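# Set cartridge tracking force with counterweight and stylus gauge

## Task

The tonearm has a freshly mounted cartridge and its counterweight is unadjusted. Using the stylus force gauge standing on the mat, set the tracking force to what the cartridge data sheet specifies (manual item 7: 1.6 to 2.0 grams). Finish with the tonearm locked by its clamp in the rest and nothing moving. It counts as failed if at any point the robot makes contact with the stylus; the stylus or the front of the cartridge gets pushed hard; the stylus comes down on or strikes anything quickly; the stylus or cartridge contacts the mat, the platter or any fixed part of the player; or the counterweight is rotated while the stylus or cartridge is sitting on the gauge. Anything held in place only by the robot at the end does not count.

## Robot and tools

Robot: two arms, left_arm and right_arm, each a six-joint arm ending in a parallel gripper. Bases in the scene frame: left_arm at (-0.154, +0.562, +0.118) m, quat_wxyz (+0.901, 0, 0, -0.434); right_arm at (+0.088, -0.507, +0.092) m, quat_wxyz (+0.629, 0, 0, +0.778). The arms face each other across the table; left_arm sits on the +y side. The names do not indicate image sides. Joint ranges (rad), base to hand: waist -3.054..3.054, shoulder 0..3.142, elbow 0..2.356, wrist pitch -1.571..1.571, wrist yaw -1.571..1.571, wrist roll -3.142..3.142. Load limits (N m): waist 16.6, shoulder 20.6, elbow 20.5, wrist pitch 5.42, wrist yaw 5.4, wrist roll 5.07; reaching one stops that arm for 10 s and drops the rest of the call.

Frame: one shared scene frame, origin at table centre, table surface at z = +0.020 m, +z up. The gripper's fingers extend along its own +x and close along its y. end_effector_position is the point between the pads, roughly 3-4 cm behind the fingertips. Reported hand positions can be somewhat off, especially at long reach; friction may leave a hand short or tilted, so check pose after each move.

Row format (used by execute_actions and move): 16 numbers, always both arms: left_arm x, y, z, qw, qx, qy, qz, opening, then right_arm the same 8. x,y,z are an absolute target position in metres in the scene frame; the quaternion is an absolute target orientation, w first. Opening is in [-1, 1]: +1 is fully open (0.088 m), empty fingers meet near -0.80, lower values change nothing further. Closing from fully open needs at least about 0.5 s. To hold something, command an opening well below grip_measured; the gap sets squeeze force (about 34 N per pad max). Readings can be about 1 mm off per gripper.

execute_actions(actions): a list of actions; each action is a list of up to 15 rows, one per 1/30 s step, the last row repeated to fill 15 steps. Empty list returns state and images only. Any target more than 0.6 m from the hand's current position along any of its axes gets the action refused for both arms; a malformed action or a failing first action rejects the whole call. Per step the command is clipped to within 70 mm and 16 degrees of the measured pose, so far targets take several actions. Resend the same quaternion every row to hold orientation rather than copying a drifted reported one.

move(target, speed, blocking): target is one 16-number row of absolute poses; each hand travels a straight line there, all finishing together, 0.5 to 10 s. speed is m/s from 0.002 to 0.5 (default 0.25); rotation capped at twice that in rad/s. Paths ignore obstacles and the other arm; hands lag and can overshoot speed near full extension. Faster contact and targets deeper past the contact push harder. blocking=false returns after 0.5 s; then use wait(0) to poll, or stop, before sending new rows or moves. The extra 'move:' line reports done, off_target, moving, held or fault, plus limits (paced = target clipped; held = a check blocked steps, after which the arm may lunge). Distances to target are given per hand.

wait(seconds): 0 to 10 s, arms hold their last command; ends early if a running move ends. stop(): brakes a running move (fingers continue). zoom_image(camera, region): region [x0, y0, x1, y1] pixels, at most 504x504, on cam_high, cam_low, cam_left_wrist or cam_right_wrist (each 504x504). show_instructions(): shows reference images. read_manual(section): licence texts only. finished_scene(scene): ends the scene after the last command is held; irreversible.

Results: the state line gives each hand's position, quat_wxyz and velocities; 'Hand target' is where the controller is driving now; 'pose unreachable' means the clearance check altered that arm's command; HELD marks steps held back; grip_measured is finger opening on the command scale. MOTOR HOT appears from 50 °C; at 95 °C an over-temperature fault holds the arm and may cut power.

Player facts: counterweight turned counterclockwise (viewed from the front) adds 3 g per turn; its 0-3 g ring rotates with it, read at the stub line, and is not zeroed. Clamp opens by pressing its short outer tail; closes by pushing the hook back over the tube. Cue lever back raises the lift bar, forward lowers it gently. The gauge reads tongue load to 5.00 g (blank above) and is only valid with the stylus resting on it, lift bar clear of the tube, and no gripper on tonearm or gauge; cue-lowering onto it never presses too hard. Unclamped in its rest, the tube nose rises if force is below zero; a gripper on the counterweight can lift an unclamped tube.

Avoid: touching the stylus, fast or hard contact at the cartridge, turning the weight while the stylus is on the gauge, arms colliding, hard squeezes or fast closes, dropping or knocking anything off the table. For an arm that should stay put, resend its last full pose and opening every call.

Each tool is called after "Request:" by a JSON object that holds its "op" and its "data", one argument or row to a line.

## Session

Request:
{"op": "execute_actions", "data": {
  "actions": []
}}

Scene clock: 0.00 s.
left_arm: end_effector_position=(-0.1524, +0.3869, +0.1930) grip_measured=+0.853 end_effector_quat_wxyz=(-0.431, +0.486, -0.649, -0.398) end_effector_velocity=(+0.002, +0.002, -0.001) end_effector_angular_velocity=(+0.010, -0.022, -0.004) | right_arm: end_effector_position=(+0.2998, -0.1030, +0.2969) grip_measured=+0.857 end_effector_quat_wxyz=(-0.051, +0.579, +0.496, -0.645) end_effector_velocity=(-0.001, -0.002, +0.000) end_effector_angular_velocity=(+0.001, +0.005, +0.005)
Joint positions: left_arm=[-0.484  0.953  0.567 -0.924  0.211 -2.781  0.081] | right_arm=[-0.913  1.987  1.857 -1.056 -0.722 -2.823  0.081]
Joint velocities: left_arm=[-0.002 -0.002 -0.002 -0.007 -0.022  0.007 -0.   ] | right_arm=[-0.002 -0.002 -0.002 -0.007 -0.007 -0.007 -0.   ]
Motor temperatures (°C, as the motors report them): left_arm=[19 31 23 26 22 21] | right_arm=[19 34 28 27 23 19]
Heat: left arm: hottest shoulder 31 °C (+0.0 °C/min); right arm: hottest shoulder 34 °C (+0.0 °C/min).
Hand target (left_arm): -0.152, +0.387, +0.193; +0.430, -0.486, +0.649, +0.398
Hand target (right_arm): +0.300, -0.103, +0.297; -0.051, +0.579, +0.496, -0.645
camera_calibration (this result's frames):
cam_left_wrist: T_world_to_cam=[[0.978773, -0.180401, -0.0972528, 0.245428], [-0.0801092, -0.773543, 0.62866, 0.192905], [-0.18864, -0.607525, -0.771575, 0.43318], [0, 0, 0, 1]] pos_world=[-0.14305, 0.456664, 0.236828]
cam_right_wrist: T_world_to_cam=[[-0.529502, 0.496995, 0.687477, 0.0156272], [0.847828, 0.33734, 0.409133, -0.311679], [-0.0285765, 0.799499, -0.599988, 0.345797], [0, 0, 0, 1]] pos_world=[0.282407, -0.179089, 0.324249]

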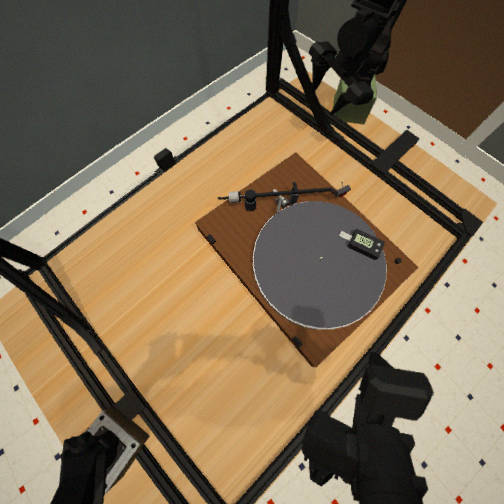

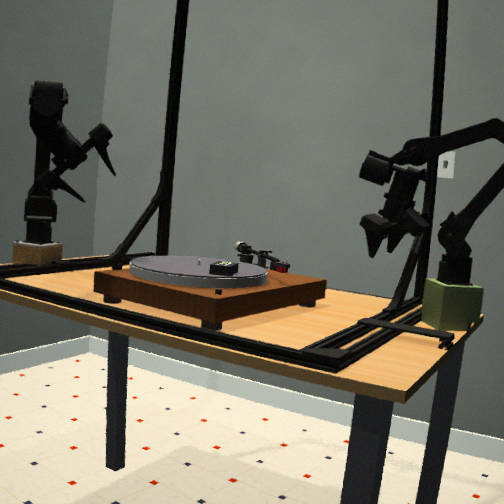

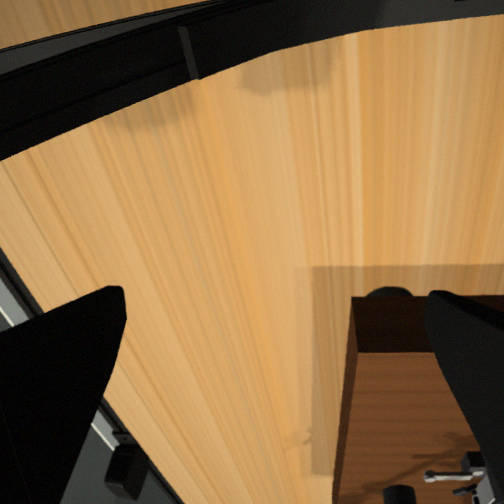

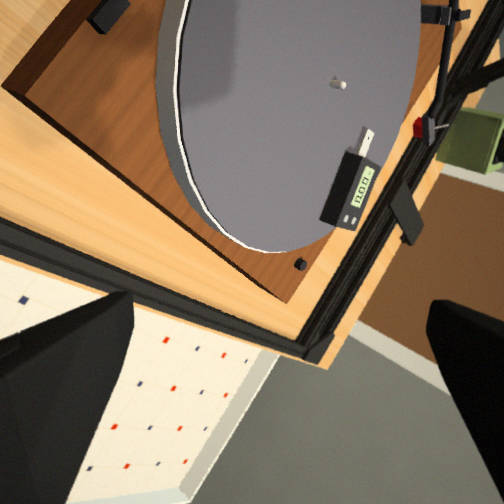

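Request:
{"op": "move", "data": {
  "target": [-0.07,0.2,0.25,0.777,0.182,0.544,-0.26,-1,0.3,-0.103,0.297,-0.051,0.579,0.496,-0.645,0.85],
  "speed": 0.4
}}

Scene clock: 12.07 s.
left_arm: end_effector_position=(-0.0728, +0.2034, +0.2464) grip_measured=-0.780 end_effector_quat_wxyz=(+0.774, +0.184, +0.548, -0.258) end_effector_velocity=(-0.002, +0.001, +0.001) end_effector_angular_velocity=(+0.003, +0.006, -0.011) | right_arm: end_effector_position=(+0.2997, -0.1031, +0.2970) grip_measured=+0.850 end_effector_quat_wxyz=(-0.051, +0.579, +0.496, -0.645) end_effector_velocity=(-0.001, -0.001, -0.002) end_effector_angular_velocity=(+0.002, -0.001, +0.016)
Joint positions: left_arm=[-0.549  1.741  1.389 -0.982 -0.242 -0.773  0.001] | right_arm=[-0.913  1.987  1.858 -1.058 -0.722 -2.823  0.081]
Joint velocities: left_arm=[-0.002 -0.002  0.002 -0.007  0.007  0.007 -0.   ] | right_arm=[-0.002  0.002 -0.002 -0.007 -0.007 -0.022 -0.   ]
Motor temperatures (°C, as the motors report them): left_arm=[19 30 25 25 22 21] | right_arm=[19 37 30 27 23 19]
Heat: left arm: hottest shoulder 30 °C (-5.0 °C/min); right arm: hottest shoulder 37 °C (+14.9 °C/min).
Hand target (left_arm): -0.071, +0.199, +0.248; +0.777, +0.183, +0.544, -0.260
Hand target (right_arm): +0.300, -0.103, +0.297; -0.051, +0.579, +0.496, -0.645
Off the commanded pose (left_arm): 0.006 m, 1 deg.
Off the commanded pose (right_arm): 0.000 m, 0 deg.
move: done
camera_calibration (this result's frames):
cam_left_wrist: T_world_to_cam=[[-0.580432, -0.814117, 0.017676, 0.126679], [-0.813583, 0.580694, 0.0296179, -0.157472], [-0.0343768, 0.00281028, -0.999405, 0.321099], [0, 0, 0, 1]] pos_world=[-0.0435493, 0.193672, 0.323332]
cam_right_wrist: T_world_to_cam=[[-0.528994, 0.497596, 0.687433, 0.0155452], [0.848129, 0.337697, 0.408212, -0.311304], [-0.0290198, 0.798974, -0.600665, 0.346208], [0, 0, 0, 1]] pos_world=[0.282296, -0.17922, 0.324347]

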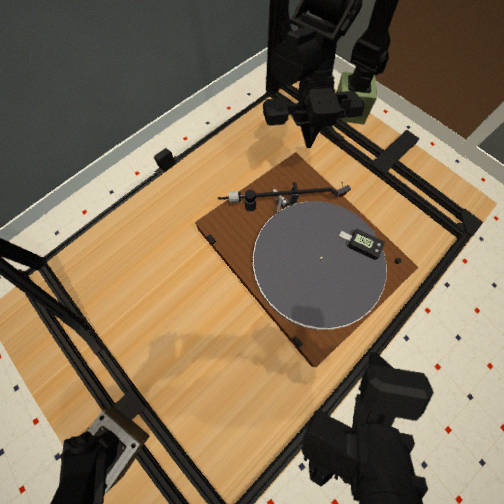

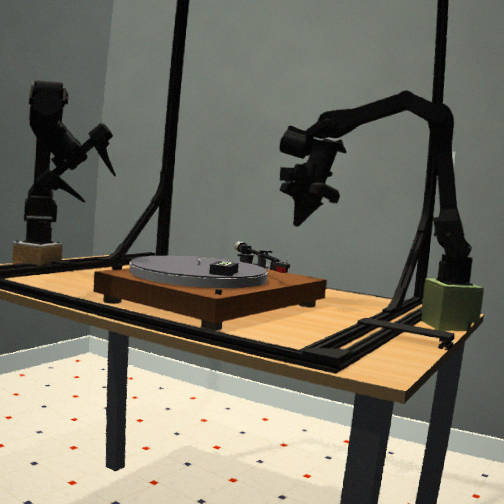

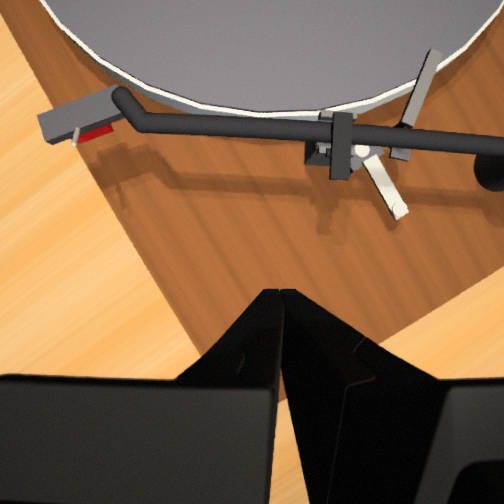

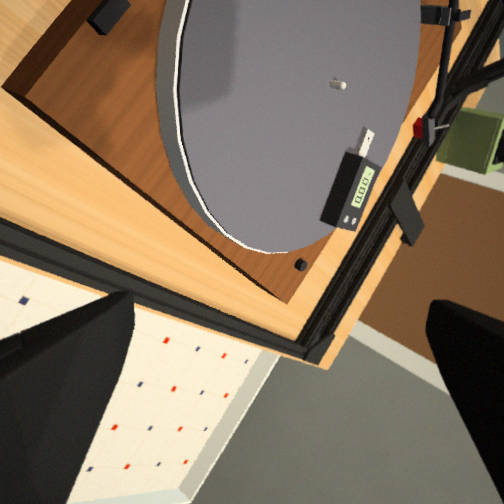

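Request:
{"op": "move", "data": {
  "target": [-0.05,0.15,0.195,0.777,0.182,0.544,-0.26,-1,0.3,-0.103,0.297,-0.051,0.579,0.496,-0.645,0.85],
  "speed": 0.1
}}

Scene clock: 19.87 s.
left_arm: end_effector_position=(-0.0515, +0.1545, +0.1941) grip_measured=-0.780 end_effector_quat_wxyz=(+0.777, +0.185, +0.544, -0.257) end_effector_velocity=(-0.002, +0.000, -0.000) end_effector_angular_velocity=(+0.006, -0.004, +0.001) | right_arm: end_effector_position=(+0.2997, -0.1031, +0.2970) grip_measured=+0.850 end_effector_quat_wxyz=(-0.051, +0.579, +0.496, -0.645) end_effector_velocity=(-0.001, -0.002, -0.001) end_effector_angular_velocity=(+0.002, -0.001, +0.016)
Joint positions: left_arm=[-0.513  1.966  1.468 -0.822 -0.242 -0.734  0.001] | right_arm=[-0.913  1.987  1.858 -1.058 -0.722 -2.823  0.081]
Joint velocities: left_arm=[-0.007  0.002  0.002 -0.007 -0.007 -0.007 -0.   ] | right_arm=[-0.002 -0.002 -0.007 -0.007 -0.007 -0.022 -0.   ]
Motor temperatures (°C, as the motors report them): left_arm=[19 31 26 26 22 21] | right_arm=[19 38 31 27 23 19]
Heat: left arm: hottest shoulder 31 °C (+0.0 °C/min); right arm: hottest shoulder 38 °C (+12.1 °C/min).
Hand target (left_arm): -0.050, +0.150, +0.195; +0.777, +0.182, +0.544, -0.260
Hand target (right_arm): +0.300, -0.103, +0.297; -0.051, +0.579, +0.496, -0.645
Off the commanded pose (left_arm): 0.005 m, 0 deg.
Off the commanded pose (right_arm): 0.000 m, 0 deg.
move: done
camera_calibration (this result's frames):
cam_left_wrist: T_world_to_cam=[[-0.580627, -0.814051, 0.0138672, 0.100892], [-0.813787, 0.580792, 0.0207766, -0.108462], [-0.0249672, 0.000778581, -0.999688, 0.270595], [0, 0, 0, 1]] pos_world=[-0.022928, 0.144914, 0.271365]
cam_right_wrist: T_world_to_cam=[[-0.528994, 0.497596, 0.687433, 0.0155452], [0.848129, 0.337697, 0.408212, -0.311304], [-0.0290198, 0.798974, -0.600665, 0.346208], [0, 0, 0, 1]] pos_world=[0.282296, -0.17922, 0.324347]

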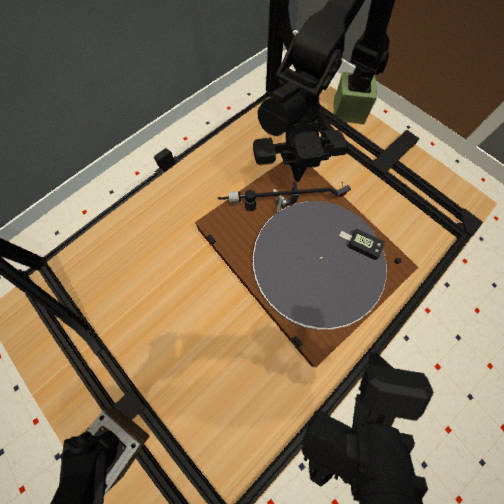

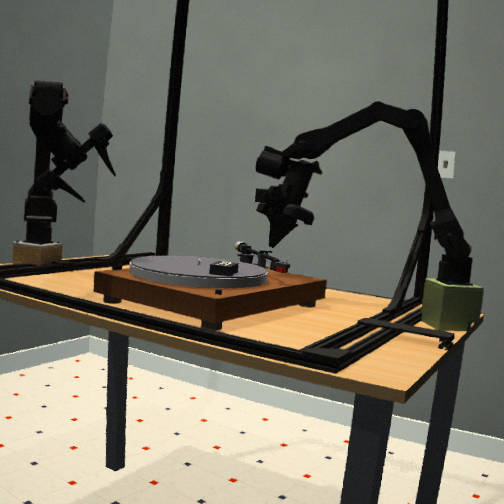

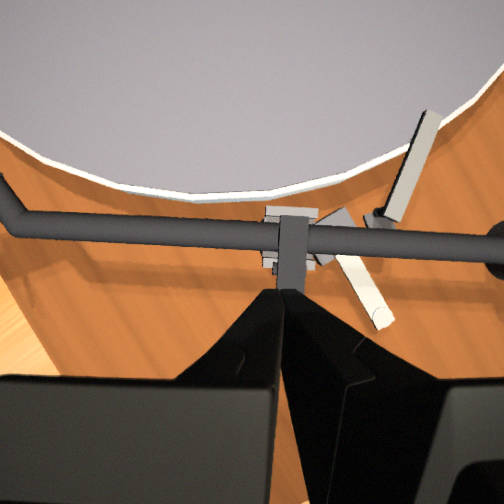

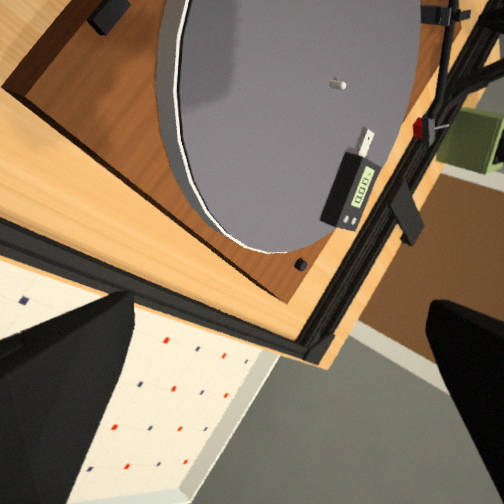

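Request:
{"op": "move", "data": {
  "target": [-0.053,0.149,0.158,0.777,0.182,0.544,-0.26,-1,0.3,-0.103,0.297,-0.051,0.579,0.496,-0.645,0.85],
  "speed": 0.02
}}

Scene clock: 25.07 s.
left_arm: end_effector_position=(-0.0513, +0.1513, +0.1789) grip_measured=-0.780 end_effector_quat_wxyz=(+0.783, +0.177, +0.535, -0.263) end_effector_velocity=(-0.002, +0.003, +0.001) end_effector_angular_velocity=(+0.010, -0.007, -0.012) | right_arm: end_effector_position=(+0.2997, -0.1031, +0.2971) grip_measured=+0.850 end_effector_quat_wxyz=(-0.051, +0.579, +0.496, -0.645) end_effector_velocity=(-0.003, -0.001, +0.000) end_effector_angular_velocity=(+0.006, +0.019, +0.011)
Joint positions: left_arm=[-0.518  1.976  1.411 -0.729 -0.253 -0.736  0.001] | right_arm=[-0.913  1.987  1.858 -1.058 -0.722 -2.823  0.081]
Joint velocities: left_arm=[-0.007 -0.007 -0.007 -0.007 -0.007  0.007 -0.   ] | right_arm=[-0.002 -0.002 -0.007 -0.007 -0.022 -0.007  0.   ]
Motor temperatures (°C, as the motors report them): left_arm=[19 31 27 26 22 21] | right_arm=[19 39 31 27 24 19]
Heat: left arm: hottest shoulder 31 °C (+0.0 °C/min); right arm: hottest shoulder 39 °C (+12.0 °C/min).
Hand target (left_arm): -0.053, +0.150, +0.158; +0.777, +0.182, +0.544, -0.260
Hand target (right_arm): +0.300, -0.103, +0.297; -0.051, +0.579, +0.496, -0.645
Off the commanded pose (left_arm): 0.021 m, 1 deg.
Off the commanded pose (right_arm): 0.000 m, 0 deg.
move: off_target (left_arm)
camera_calibration (this result's frames):
cam_left_wrist: T_world_to_cam=[[-0.581132, -0.813396, 0.0259298, 0.0963409], [-0.813741, 0.581201, -0.00555982, -0.101487], [-0.0105481, -0.0243311, -0.999648, 0.259964], [0, 0, 0, 1]] pos_world=[-0.0238549, 0.143673, 0.256811]
cam_right_wrist: T_world_to_cam=[[-0.529163, 0.497395, 0.687448, 0.0154854], [0.848029, 0.337578, 0.408519, -0.31147], [-0.028872, 0.799149, -0.60044, 0.346156], [0, 0, 0, 1]] pos_world=[0.282324, -0.179187, 0.324442]

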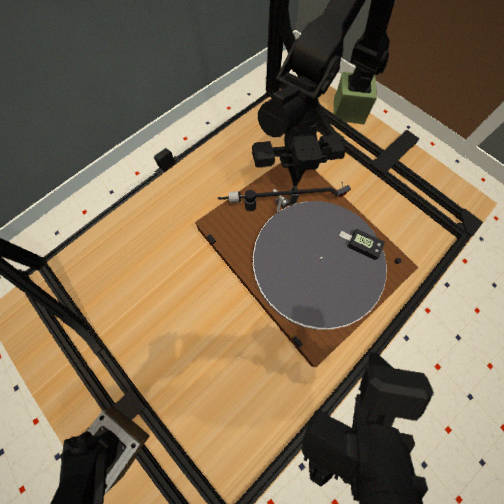

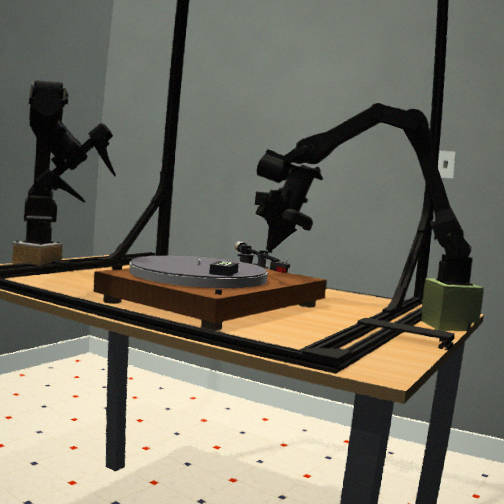

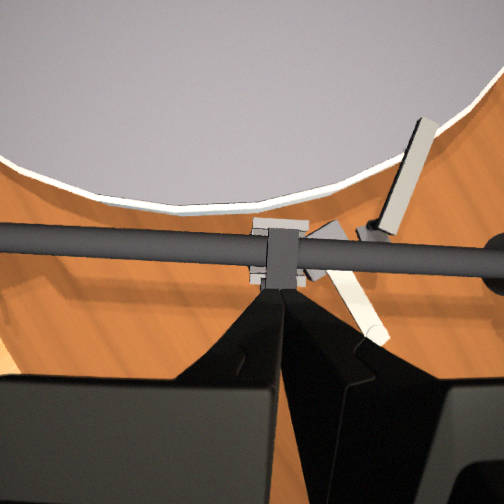

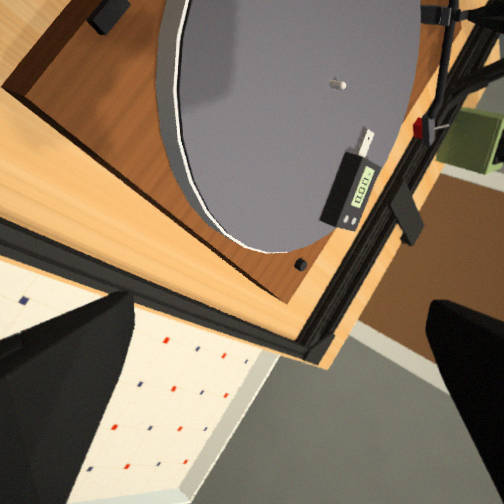

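Slide outward.

Request:
{"op": "move", "data": {
  "target": [-0.064,0.158,0.158,0.777,0.182,0.544,-0.26,-1,0.3,-0.103,0.297,-0.051,0.579,0.496,-0.645,0.85],
  "speed": 0.01
}}

Scene clock: 31.20 s.
left_arm: end_effector_position=(-0.0538, +0.1534, +0.1768) grip_measured=-0.780 end_effector_quat_wxyz=(+0.792, +0.168, +0.527, -0.260) end_effector_velocity=(+0.001, +0.007, -0.002) end_effector_angular_velocity=(+0.032, -0.019, -0.003) | right_arm: end_effector_position=(+0.2997, -0.1031, +0.2971) grip_measured=+0.850 end_effector_quat_wxyz=(-0.051, +0.579, +0.496, -0.645) end_effector_velocity=(+0.001, -0.002, -0.003) end_effector_angular_velocity=(-0.016, +0.007, -0.010)
Joint positions: left_arm=[-0.531  1.96   1.372 -0.691 -0.277 -0.761  0.001] | right_arm=[-0.913  1.987  1.858 -1.058 -0.722 -2.823  0.081]
Joint velocities: left_arm=[-0.002 -0.002 -0.007 -0.022 -0.022  0.007 -0.   ] | right_arm=[-0.002  0.002 -0.002 -0.007  0.007  0.007 -0.   ]
Motor temperatures (°C, as the motors report them): left_arm=[19 31 27 28 22 21] | right_arm=[19 40 32 27 24 19]
Heat: left arm: hottest shoulder 31 °C (+0.0 °C/min); right arm: hottest shoulder 40 °C (+11.5 °C/min).
Hand target (left_arm): -0.064, +0.159, +0.159; +0.777, +0.182, +0.544, -0.259
Hand target (right_arm): +0.300, -0.103, +0.297; -0.051, +0.579, +0.496, -0.645
Off the commanded pose (left_arm): 0.022 m, 3 deg.
Off the commanded pose (right_arm): 0.000 m, 0 deg.
move: off_target (left_arm)
camera_calibration (this result's frames):
cam_left_wrist: T_world_to_cam=[[-0.568374, -0.82221, 0.0303633, 0.0978918], [-0.822722, 0.56755, -0.0318714, -0.0984933], [0.00897228, -0.0430954, -0.999031, 0.261648], [0, 0, 0, 1]] pos_world=[-0.027741, 0.147663, 0.255283]
cam_right_wrist: T_world_to_cam=[[-0.529163, 0.497395, 0.687448, 0.0154854], [0.848029, 0.337578, 0.408519, -0.31147], [-0.028872, 0.799149, -0.60044, 0.346156], [0, 0, 0, 1]] pos_world=[0.282324, -0.179187, 0.324442]

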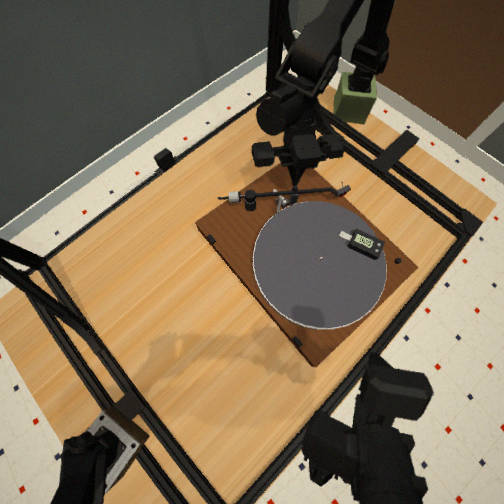

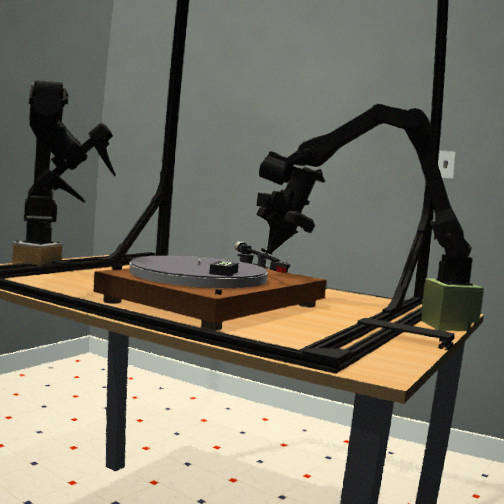

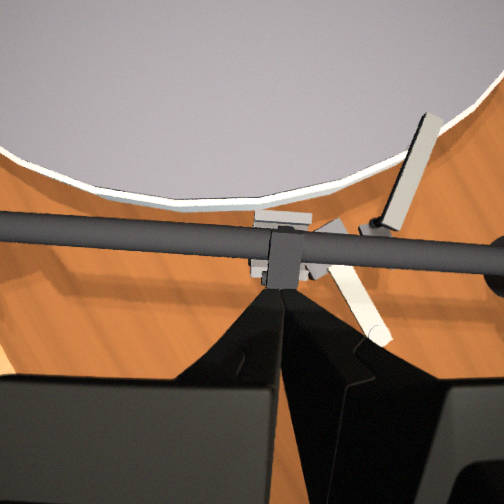

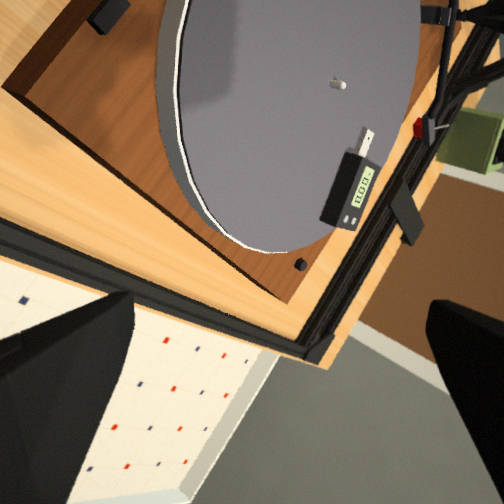

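Request:
{"op": "move", "data": {
  "target": [-0.06,0.158,0.192,0.777,0.182,0.544,-0.26,-1,0.3,-0.103,0.297,-0.051,0.579,0.496,-0.645,0.85],
  "speed": 0.02
}}

Request:
{"op": "move", "data": {
  "target": [-0.061,0.158,0.155,0.777,0.182,0.544,-0.26,-1,0.3,-0.103,0.297,-0.051,0.579,0.496,-0.645,0.85],
  "speed": 0.015
}}

Scene clock: 37.70 s.
left_arm: end_effector_position=(-0.0591, +0.1623, +0.1844) grip_measured=-0.780 end_effector_quat_wxyz=(+0.776, +0.189, +0.546, -0.252) end_effector_velocity=(-0.004, +0.001, +0.002) end_effector_angular_velocity=(+0.005, +0.013, +0.012) | right_arm: end_effector_position=(+0.2997, -0.1031, +0.2972) grip_measured=+0.850 end_effector_quat_wxyz=(-0.051, +0.579, +0.496, -0.645) end_effector_velocity=(-0.001, -0.002, -0.001) end_effector_angular_velocity=(+0.002, -0.001, +0.016)
Joint positions: left_arm=[-0.531  1.955  1.415 -0.8   -0.249 -0.756  0.001] | right_arm=[-0.913  1.987  1.858 -1.058 -0.722 -2.823  0.081]
Joint velocities: left_arm=[-0.007 -0.002  0.007 -0.022  0.007 -0.022 -0.   ] | right_arm=[-0.002 -0.002 -0.007 -0.007 -0.007 -0.022 -0.   ]
Motor temperatures (°C, as the motors report them): left_arm=[19 32 26 28 23 21] | right_arm=[19 41 32 27 24 19]
Heat: left arm: hottest shoulder 32 °C (+1.6 °C/min); right arm: hottest shoulder 41 °C (+11.1 °C/min).
Hand target (left_arm): -0.060, +0.158, +0.192; +0.777, +0.182, +0.544, -0.260
Hand target (right_arm): +0.300, -0.103, +0.297; -0.051, +0.579, +0.496, -0.645
Off the commanded pose (left_arm): 0.009 m, 1 deg.
Off the commanded pose (right_arm): 0.000 m, 0 deg.
move: off_target (left_arm)
camera_calibration (this result's frames):
cam_left_wrist: T_world_to_cam=[[-0.577136, -0.816644, 0.0025612, 0.105664], [-0.816263, 0.576957, 0.0289094, -0.120016], [-0.0250864, 0.014594, -0.999579, 0.258407], [0, 0, 0, 1]] pos_world=[-0.0304992, 0.151763, 0.261497]
cam_right_wrist: T_world_to_cam=[[-0.529163, 0.497395, 0.687448, 0.0154201], [0.848029, 0.337578, 0.408519, -0.3115], [-0.028872, 0.799149, -0.60044, 0.34622], [0, 0, 0, 1]] pos_world=[0.282317, -0.179195, 0.324537]

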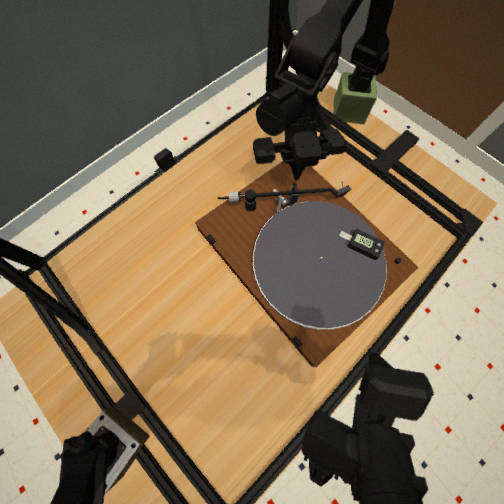

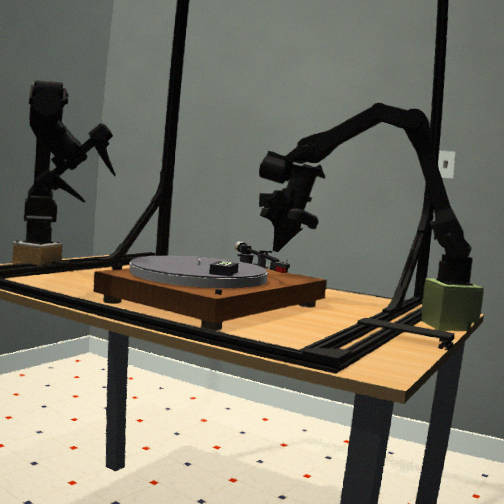

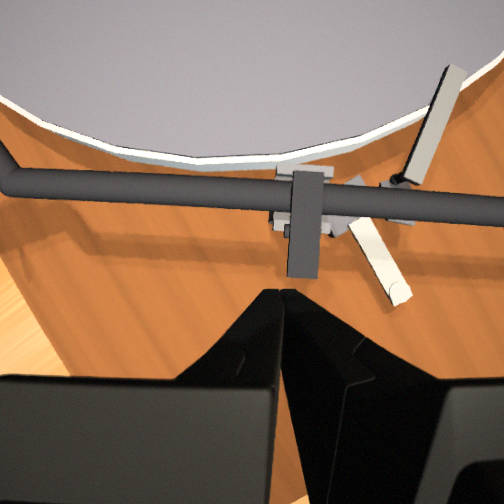

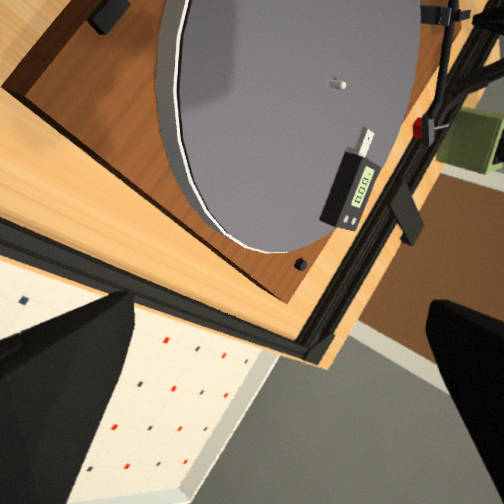

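Scene clock: 39.90 s.
left_arm: end_effector_position=(-0.0599, +0.1565, +0.1644) grip_measured=-0.780 end_effector_quat_wxyz=(+0.780, +0.177, +0.540, -0.263) end_effector_velocity=(-0.000, +0.004, -0.001) end_effector_angular_velocity=(+0.015, -0.007, -0.007) | right_arm: end_effector_position=(+0.2997, -0.1031, +0.2972) grip_measured=+0.850 end_effector_quat_wxyz=(-0.051, +0.579, +0.496, -0.645) end_effector_velocity=(-0.001, +0.002, +0.003) end_effector_angular_velocity=(+0.016, -0.007, +0.010)
Joint positions: left_arm=[-0.535  1.976  1.353 -0.681 -0.249 -0.756  0.001] | right_arm=[-0.913  1.987  1.858 -1.058 -0.722 -2.823  0.081]
Joint velocities: left_arm=[-0.002 -0.002 -0.007 -0.007 -0.007  0.007 -0.   ] | right_arm=[ 0.002 -0.002  0.002  0.007 -0.007 -0.007 -0.   ]
Motor temperatures (°C, as the motors report them): left_arm=[19 32 26 28 23 21] | right_arm=[19 42 33 27 24 19]
Heat: left arm: hottest shoulder 32 °C (+1.5 °C/min); right arm: hottest shoulder 42 °C (+12.0 °C/min).
Hand target (left_arm): -0.061, +0.158, +0.155; +0.777, +0.182, +0.544, -0.260
Hand target (right_arm): +0.300, -0.103, +0.297; -0.051, +0.579, +0.496, -0.645
Off the commanded pose (left_arm): 0.010 m, 1 deg.
Off the commanded pose (right_arm): 0.000 m, 0 deg.
move: off_target (left_arm)
camera_calibration (this result's frames):
cam_left_wrist: T_world_to_cam=[[-0.580324, -0.813883, 0.0286073, 0.0956169], [-0.814138, 0.580656, 0.0042658, -0.113103], [-0.0200829, -0.0208148, -0.999582, 0.244318], [0, 0, 0, 1]] pos_world=[-0.0316859, 0.14858, 0.241963]
cam_right_wrist: T_world_to_cam=[[-0.529463, 0.49717, 0.68738, 0.015507], [0.847839, 0.337753, 0.408768, -0.311499], [-0.0289373, 0.799215, -0.600348, 0.346219], [0, 0, 0, 1]] pos_world=[0.28233, -0.179203, 0.324524]

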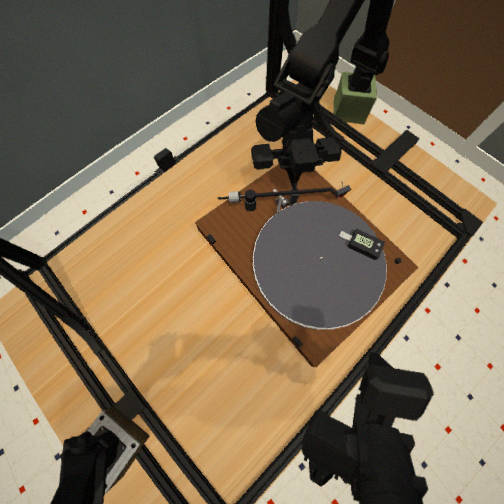

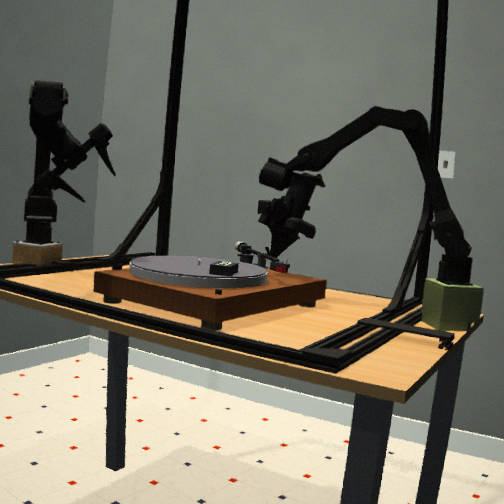

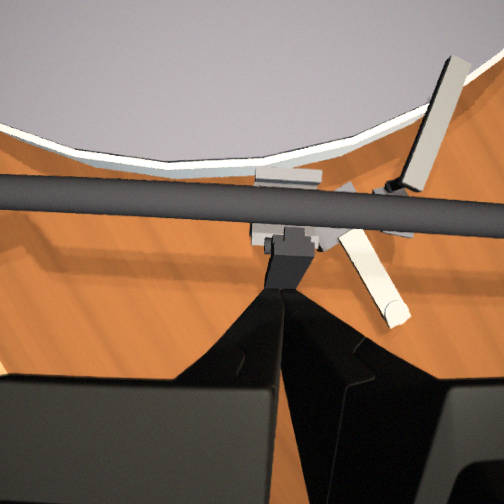

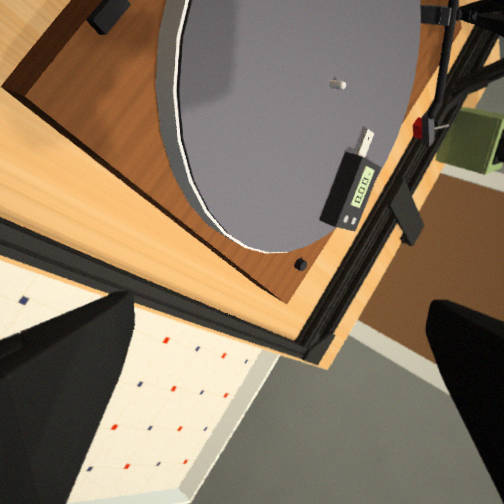

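Request:
{"op": "move", "data": {
  "target": [-0.095,0.165,0.155,0.841,0.146,0.438,-0.281,-1,0.15,-0.25,0.3,0.633,-0.133,0.112,0.754,0.85],
  "speed": 0.3
}}

Request:
{"op": "move", "data": {
  "target": [-0.096,0.147,0.12,0.841,0.146,0.438,-0.281,-1,0.15,-0.25,0.3,0.633,-0.133,0.112,0.754,0.85],
  "speed": 0.03
}}

Request:
{"op": "move", "data": {
  "target": [-0.092,0.105,0.12,0.841,0.146,0.438,-0.281,-1,0.15,-0.25,0.3,0.633,-0.133,0.112,0.754,0.85],
  "speed": 0.02
}}

Scene clock: 52.40 s.
left_arm: end_effector_position=(-0.0948, +0.1637, +0.1512) grip_measured=-0.780 end_effector_quat_wxyz=(+0.840, +0.151, +0.441, -0.279) end_effector_velocity=(-0.000, -0.001, +0.001) end_effector_angular_velocity=(-0.018, +0.001, +0.018) | right_arm: end_effector_position=(+0.1517, -0.2492, +0.3057) grip_measured=+0.850 end_effector_quat_wxyz=(+0.634, -0.133, +0.105, +0.754) end_effector_velocity=(-0.001, -0.002, -0.002) end_effector_angular_velocity=(-0.005, +0.006, -0.007)
Joint positions: left_arm=[-0.7    1.912  1.118 -0.404 -0.483 -0.856  0.001] | right_arm=[-0.847  0.793  0.567 -0.249 -0.748 -0.346  0.081]
Joint velocities: left_arm=[-0.002 -0.002 -0.002  0.007 -0.007 -0.022 -0.   ] | right_arm=[ 0.002 -0.012 -0.007 -0.007  0.007  0.007  0.   ]
Motor temperatures (°C, as the motors report them): left_arm=[19 33 26 29 23 21] | right_arm=[19 42 33 27 24 19]
Heat: left arm: hottest shoulder 33 °C (+2.3 °C/min); right arm: hottest shoulder 42 °C (+9.2 °C/min).
Hand target (left_arm): -0.095, +0.165, +0.155; +0.842, +0.147, +0.438, -0.281
Hand target (right_arm): +0.150, -0.250, +0.302; +0.634, -0.132, +0.112, +0.753
Off the commanded pose (left_arm): 0.004 m, 1 deg.
Off the commanded pose (right_arm): 0.006 m, 1 deg.
move: done
camera_calibration (this result's frames):
cam_left_wrist: T_world_to_cam=[[-0.586863, -0.809458, 0.0192243, 0.0816577], [-0.790125, 0.567336, -0.232019, -0.105489], [0.176903, -0.151353, -0.972521, 0.266532], [0, 0, 0, 1]] pos_world=[-0.0825779, 0.166287, 0.233163]
cam_right_wrist: T_world_to_cam=[[0.981181, 0.191268, 0.0264599, -0.0994114], [0.142017, -0.622004, -0.770028, 0.0881213], [-0.130823, 0.759294, -0.637462, 0.480648], [0, 0, 0, 1]] pos_world=[0.147906, -0.291127, 0.376881]

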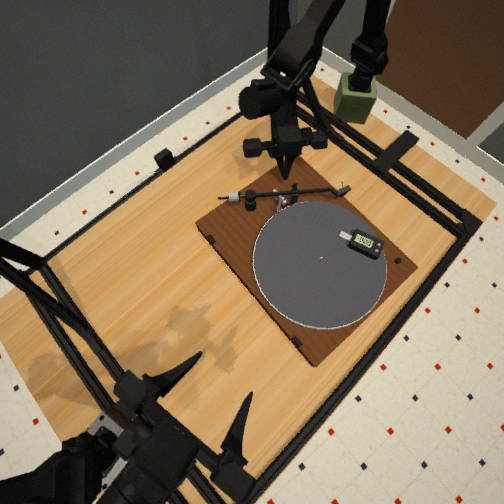

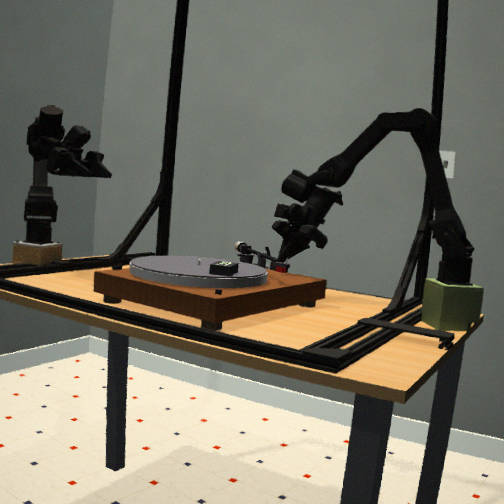

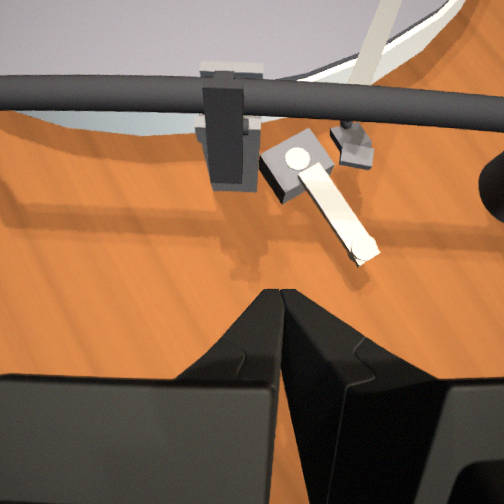

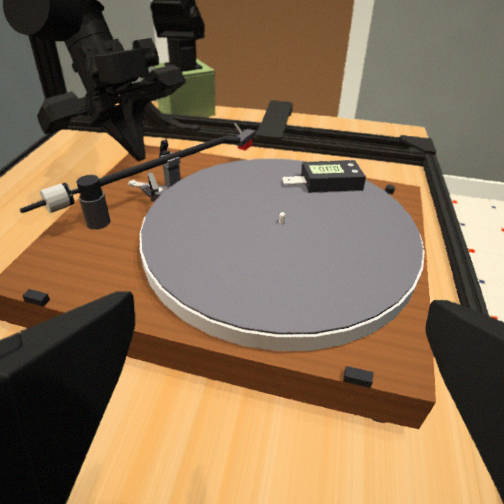

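Scene clock: 53.83 s.
left_arm: end_effector_position=(-0.0957, +0.1514, +0.1215) grip_measured=-0.780 end_effector_quat_wxyz=(+0.841, +0.148, +0.438, -0.281) end_effector_velocity=(+0.000, +0.002, -0.002) end_effector_angular_velocity=(+0.002, +0.000, +0.018) | right_arm: end_effector_position=(+0.1510, -0.2493, +0.3040) grip_measured=+0.850 end_effector_quat_wxyz=(+0.633, -0.134, +0.107, +0.755) end_effector_velocity=(-0.001, -0.001, -0.002) end_effector_angular_velocity=(-0.004, -0.010, +0.011)
Joint positions: left_arm=[-0.703  2.014  1.123 -0.3   -0.488 -0.858  0.001] | right_arm=[-0.844  0.793  0.563 -0.248 -0.747 -0.346  0.081]
Joint velocities: left_arm=[-0.002  0.002 -0.002 -0.007 -0.007 -0.022 -0.   ] | right_arm=[-0.002  0.002 -0.002 -0.007 -0.007 -0.022 -0.   ]
Motor temperatures (°C, as the motors report them): left_arm=[19 33 26 29 23 21] | right_arm=[19 42 33 27 24 19]
Heat: left arm: hottest shoulder 33 °C (+2.2 °C/min); right arm: hottest shoulder 42 °C (+8.9 °C/min).
Hand target (left_arm): -0.096, +0.147, +0.120; +0.841, +0.146, +0.438, -0.281
Hand target (right_arm): +0.150, -0.250, +0.300; +0.633, -0.133, +0.112, +0.754
Off the commanded pose (left_arm): 0.005 m, 0 deg.
Off the commanded pose (right_arm): 0.004 m, 1 deg.
move: done
camera_calibration (this result's frames):
cam_left_wrist: T_world_to_cam=[[-0.586814, -0.809405, 0.0226509, 0.0713278], [-0.789217, 0.565474, -0.23953, -0.104798], [0.181068, -0.158436, -0.970625, 0.237181], [0, 0, 0, 1]] pos_world=[-0.0837979, 0.154571, 0.203496]
cam_right_wrist: T_world_to_cam=[[0.980893, 0.193135, 0.0234109, -0.0972135], [0.141249, -0.624237, -0.76836, 0.0859233], [-0.133784, 0.756986, -0.639589, 0.480073], [0, 0, 0, 1]] pos_world=[0.147445, -0.290996, 0.375345]

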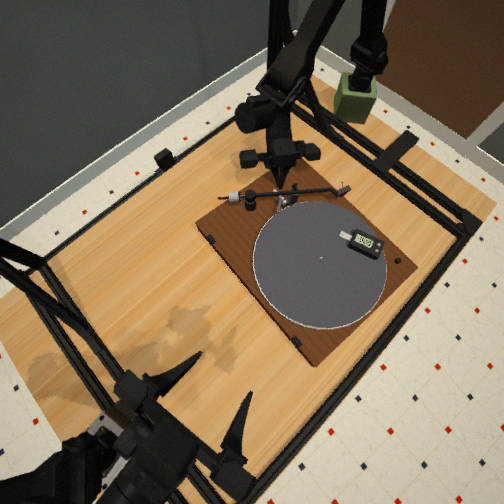

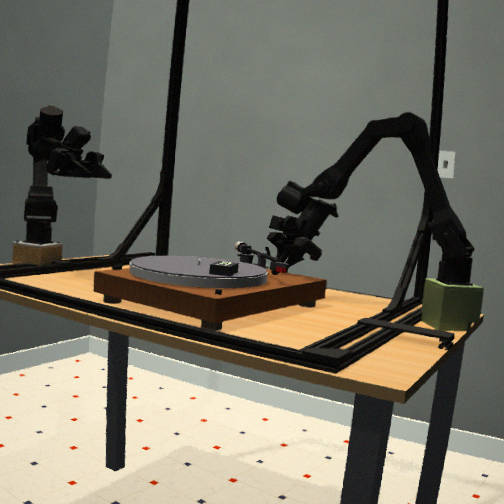

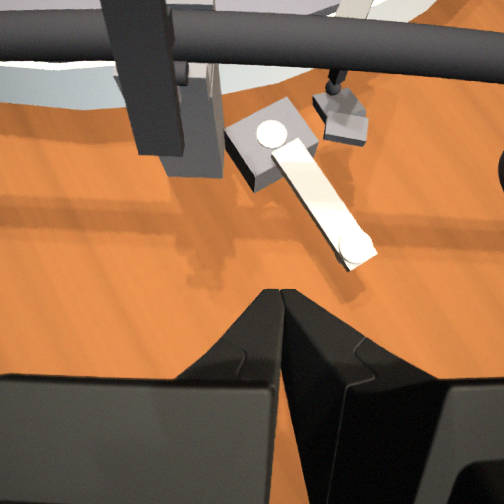

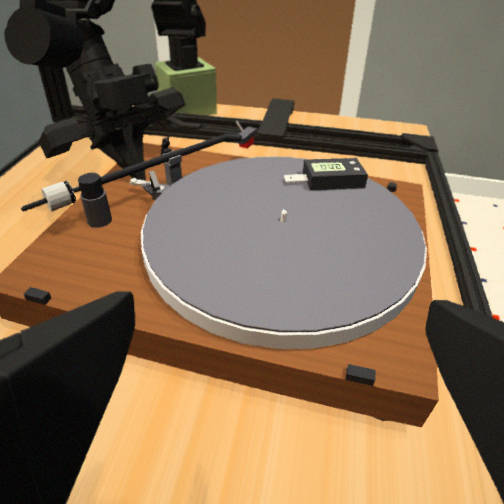

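Scene clock: 56.40 s.
left_arm: end_effector_position=(-0.0930, +0.1101, +0.1230) grip_measured=-0.780 end_effector_quat_wxyz=(+0.842, +0.148, +0.436, -0.280) end_effector_velocity=(-0.000, +0.002, +0.002) end_effector_angular_velocity=(+0.015, -0.010, -0.006) | right_arm: end_effector_position=(+0.1510, -0.2493, +0.3039) grip_measured=+0.850 end_effector_quat_wxyz=(+0.633, -0.134, +0.107, +0.755) end_effector_velocity=(-0.002, -0.000, +0.001) end_effector_angular_velocity=(-0.001, +0.011, +0.006)
Joint positions: left_arm=[-0.695  2.139  1.331 -0.377 -0.489 -0.85   0.001] | right_arm=[-0.844  0.793  0.563 -0.248 -0.747 -0.346  0.081]
Joint velocities: left_arm=[-0.002 -0.002  0.007 -0.022 -0.007  0.007  0.   ] | right_arm=[ 0.002 -0.002  0.002 -0.007 -0.007  0.007 -0.   ]
Motor temperatures (°C, as the motors report them): left_arm=[19 33 27 29 23 21] | right_arm=[19 41 33 28 24 19]
Heat: left arm: hottest shoulder 33 °C (+2.1 °C/min); right arm: hottest shoulder 41 °C (+7.4 °C/min).
Hand target (left_arm): -0.092, +0.105, +0.120; +0.841, +0.146, +0.438, -0.281
Hand target (right_arm): +0.150, -0.250, +0.300; +0.633, -0.133, +0.112, +0.754
Off the commanded pose (left_arm): 0.006 m, 0 deg.
Off the commanded pose (right_arm): 0.004 m, 1 deg.
move: done
camera_calibration (this result's frames):
cam_left_wrist: T_world_to_cam=[[-0.585065, -0.810692, 0.0218623, 0.0398369], [-0.789608, 0.563286, -0.24337, -0.0782909], [0.184983, -0.15965, -0.969687, 0.231963], [0, 0, 0, 1]] pos_world=[-0.0814212, 0.113428, 0.205007]
cam_right_wrist: T_world_to_cam=[[0.980893, 0.193135, 0.0234109, -0.097212], [0.141249, -0.624237, -0.76836, 0.0858498], [-0.133784, 0.756986, -0.639589, 0.480011], [0, 0, 0, 1]] pos_world=[0.147446, -0.290996, 0.375249]

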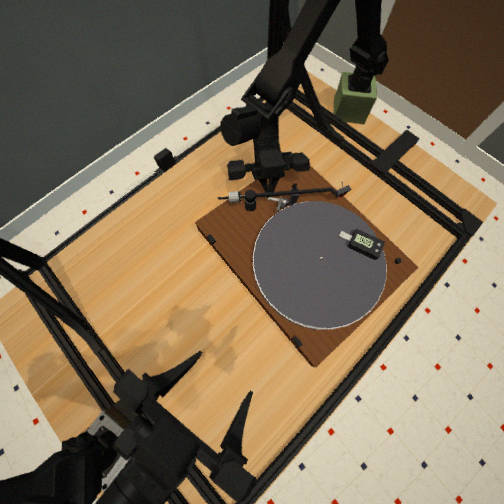

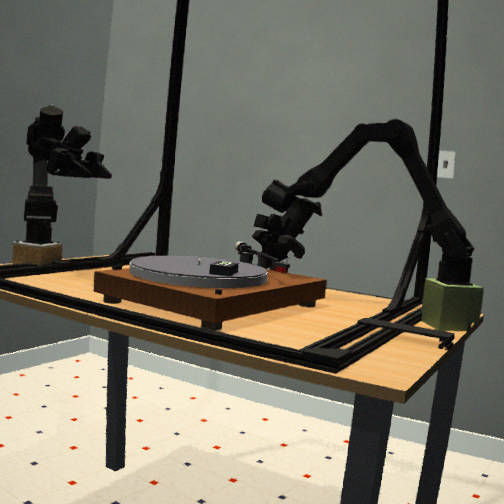

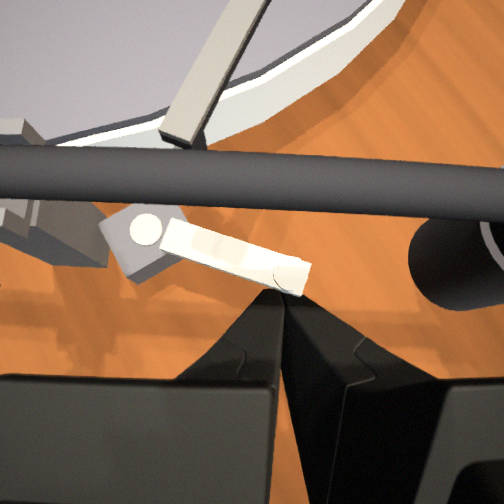

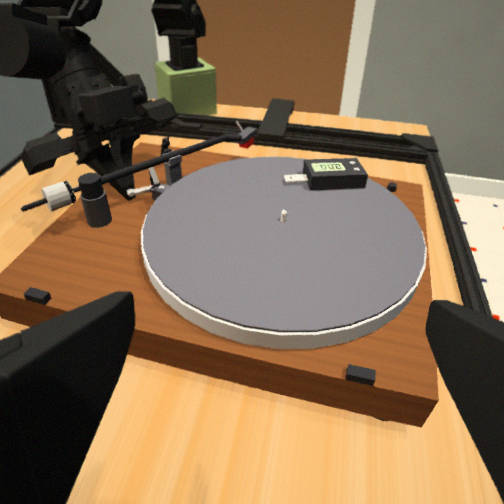

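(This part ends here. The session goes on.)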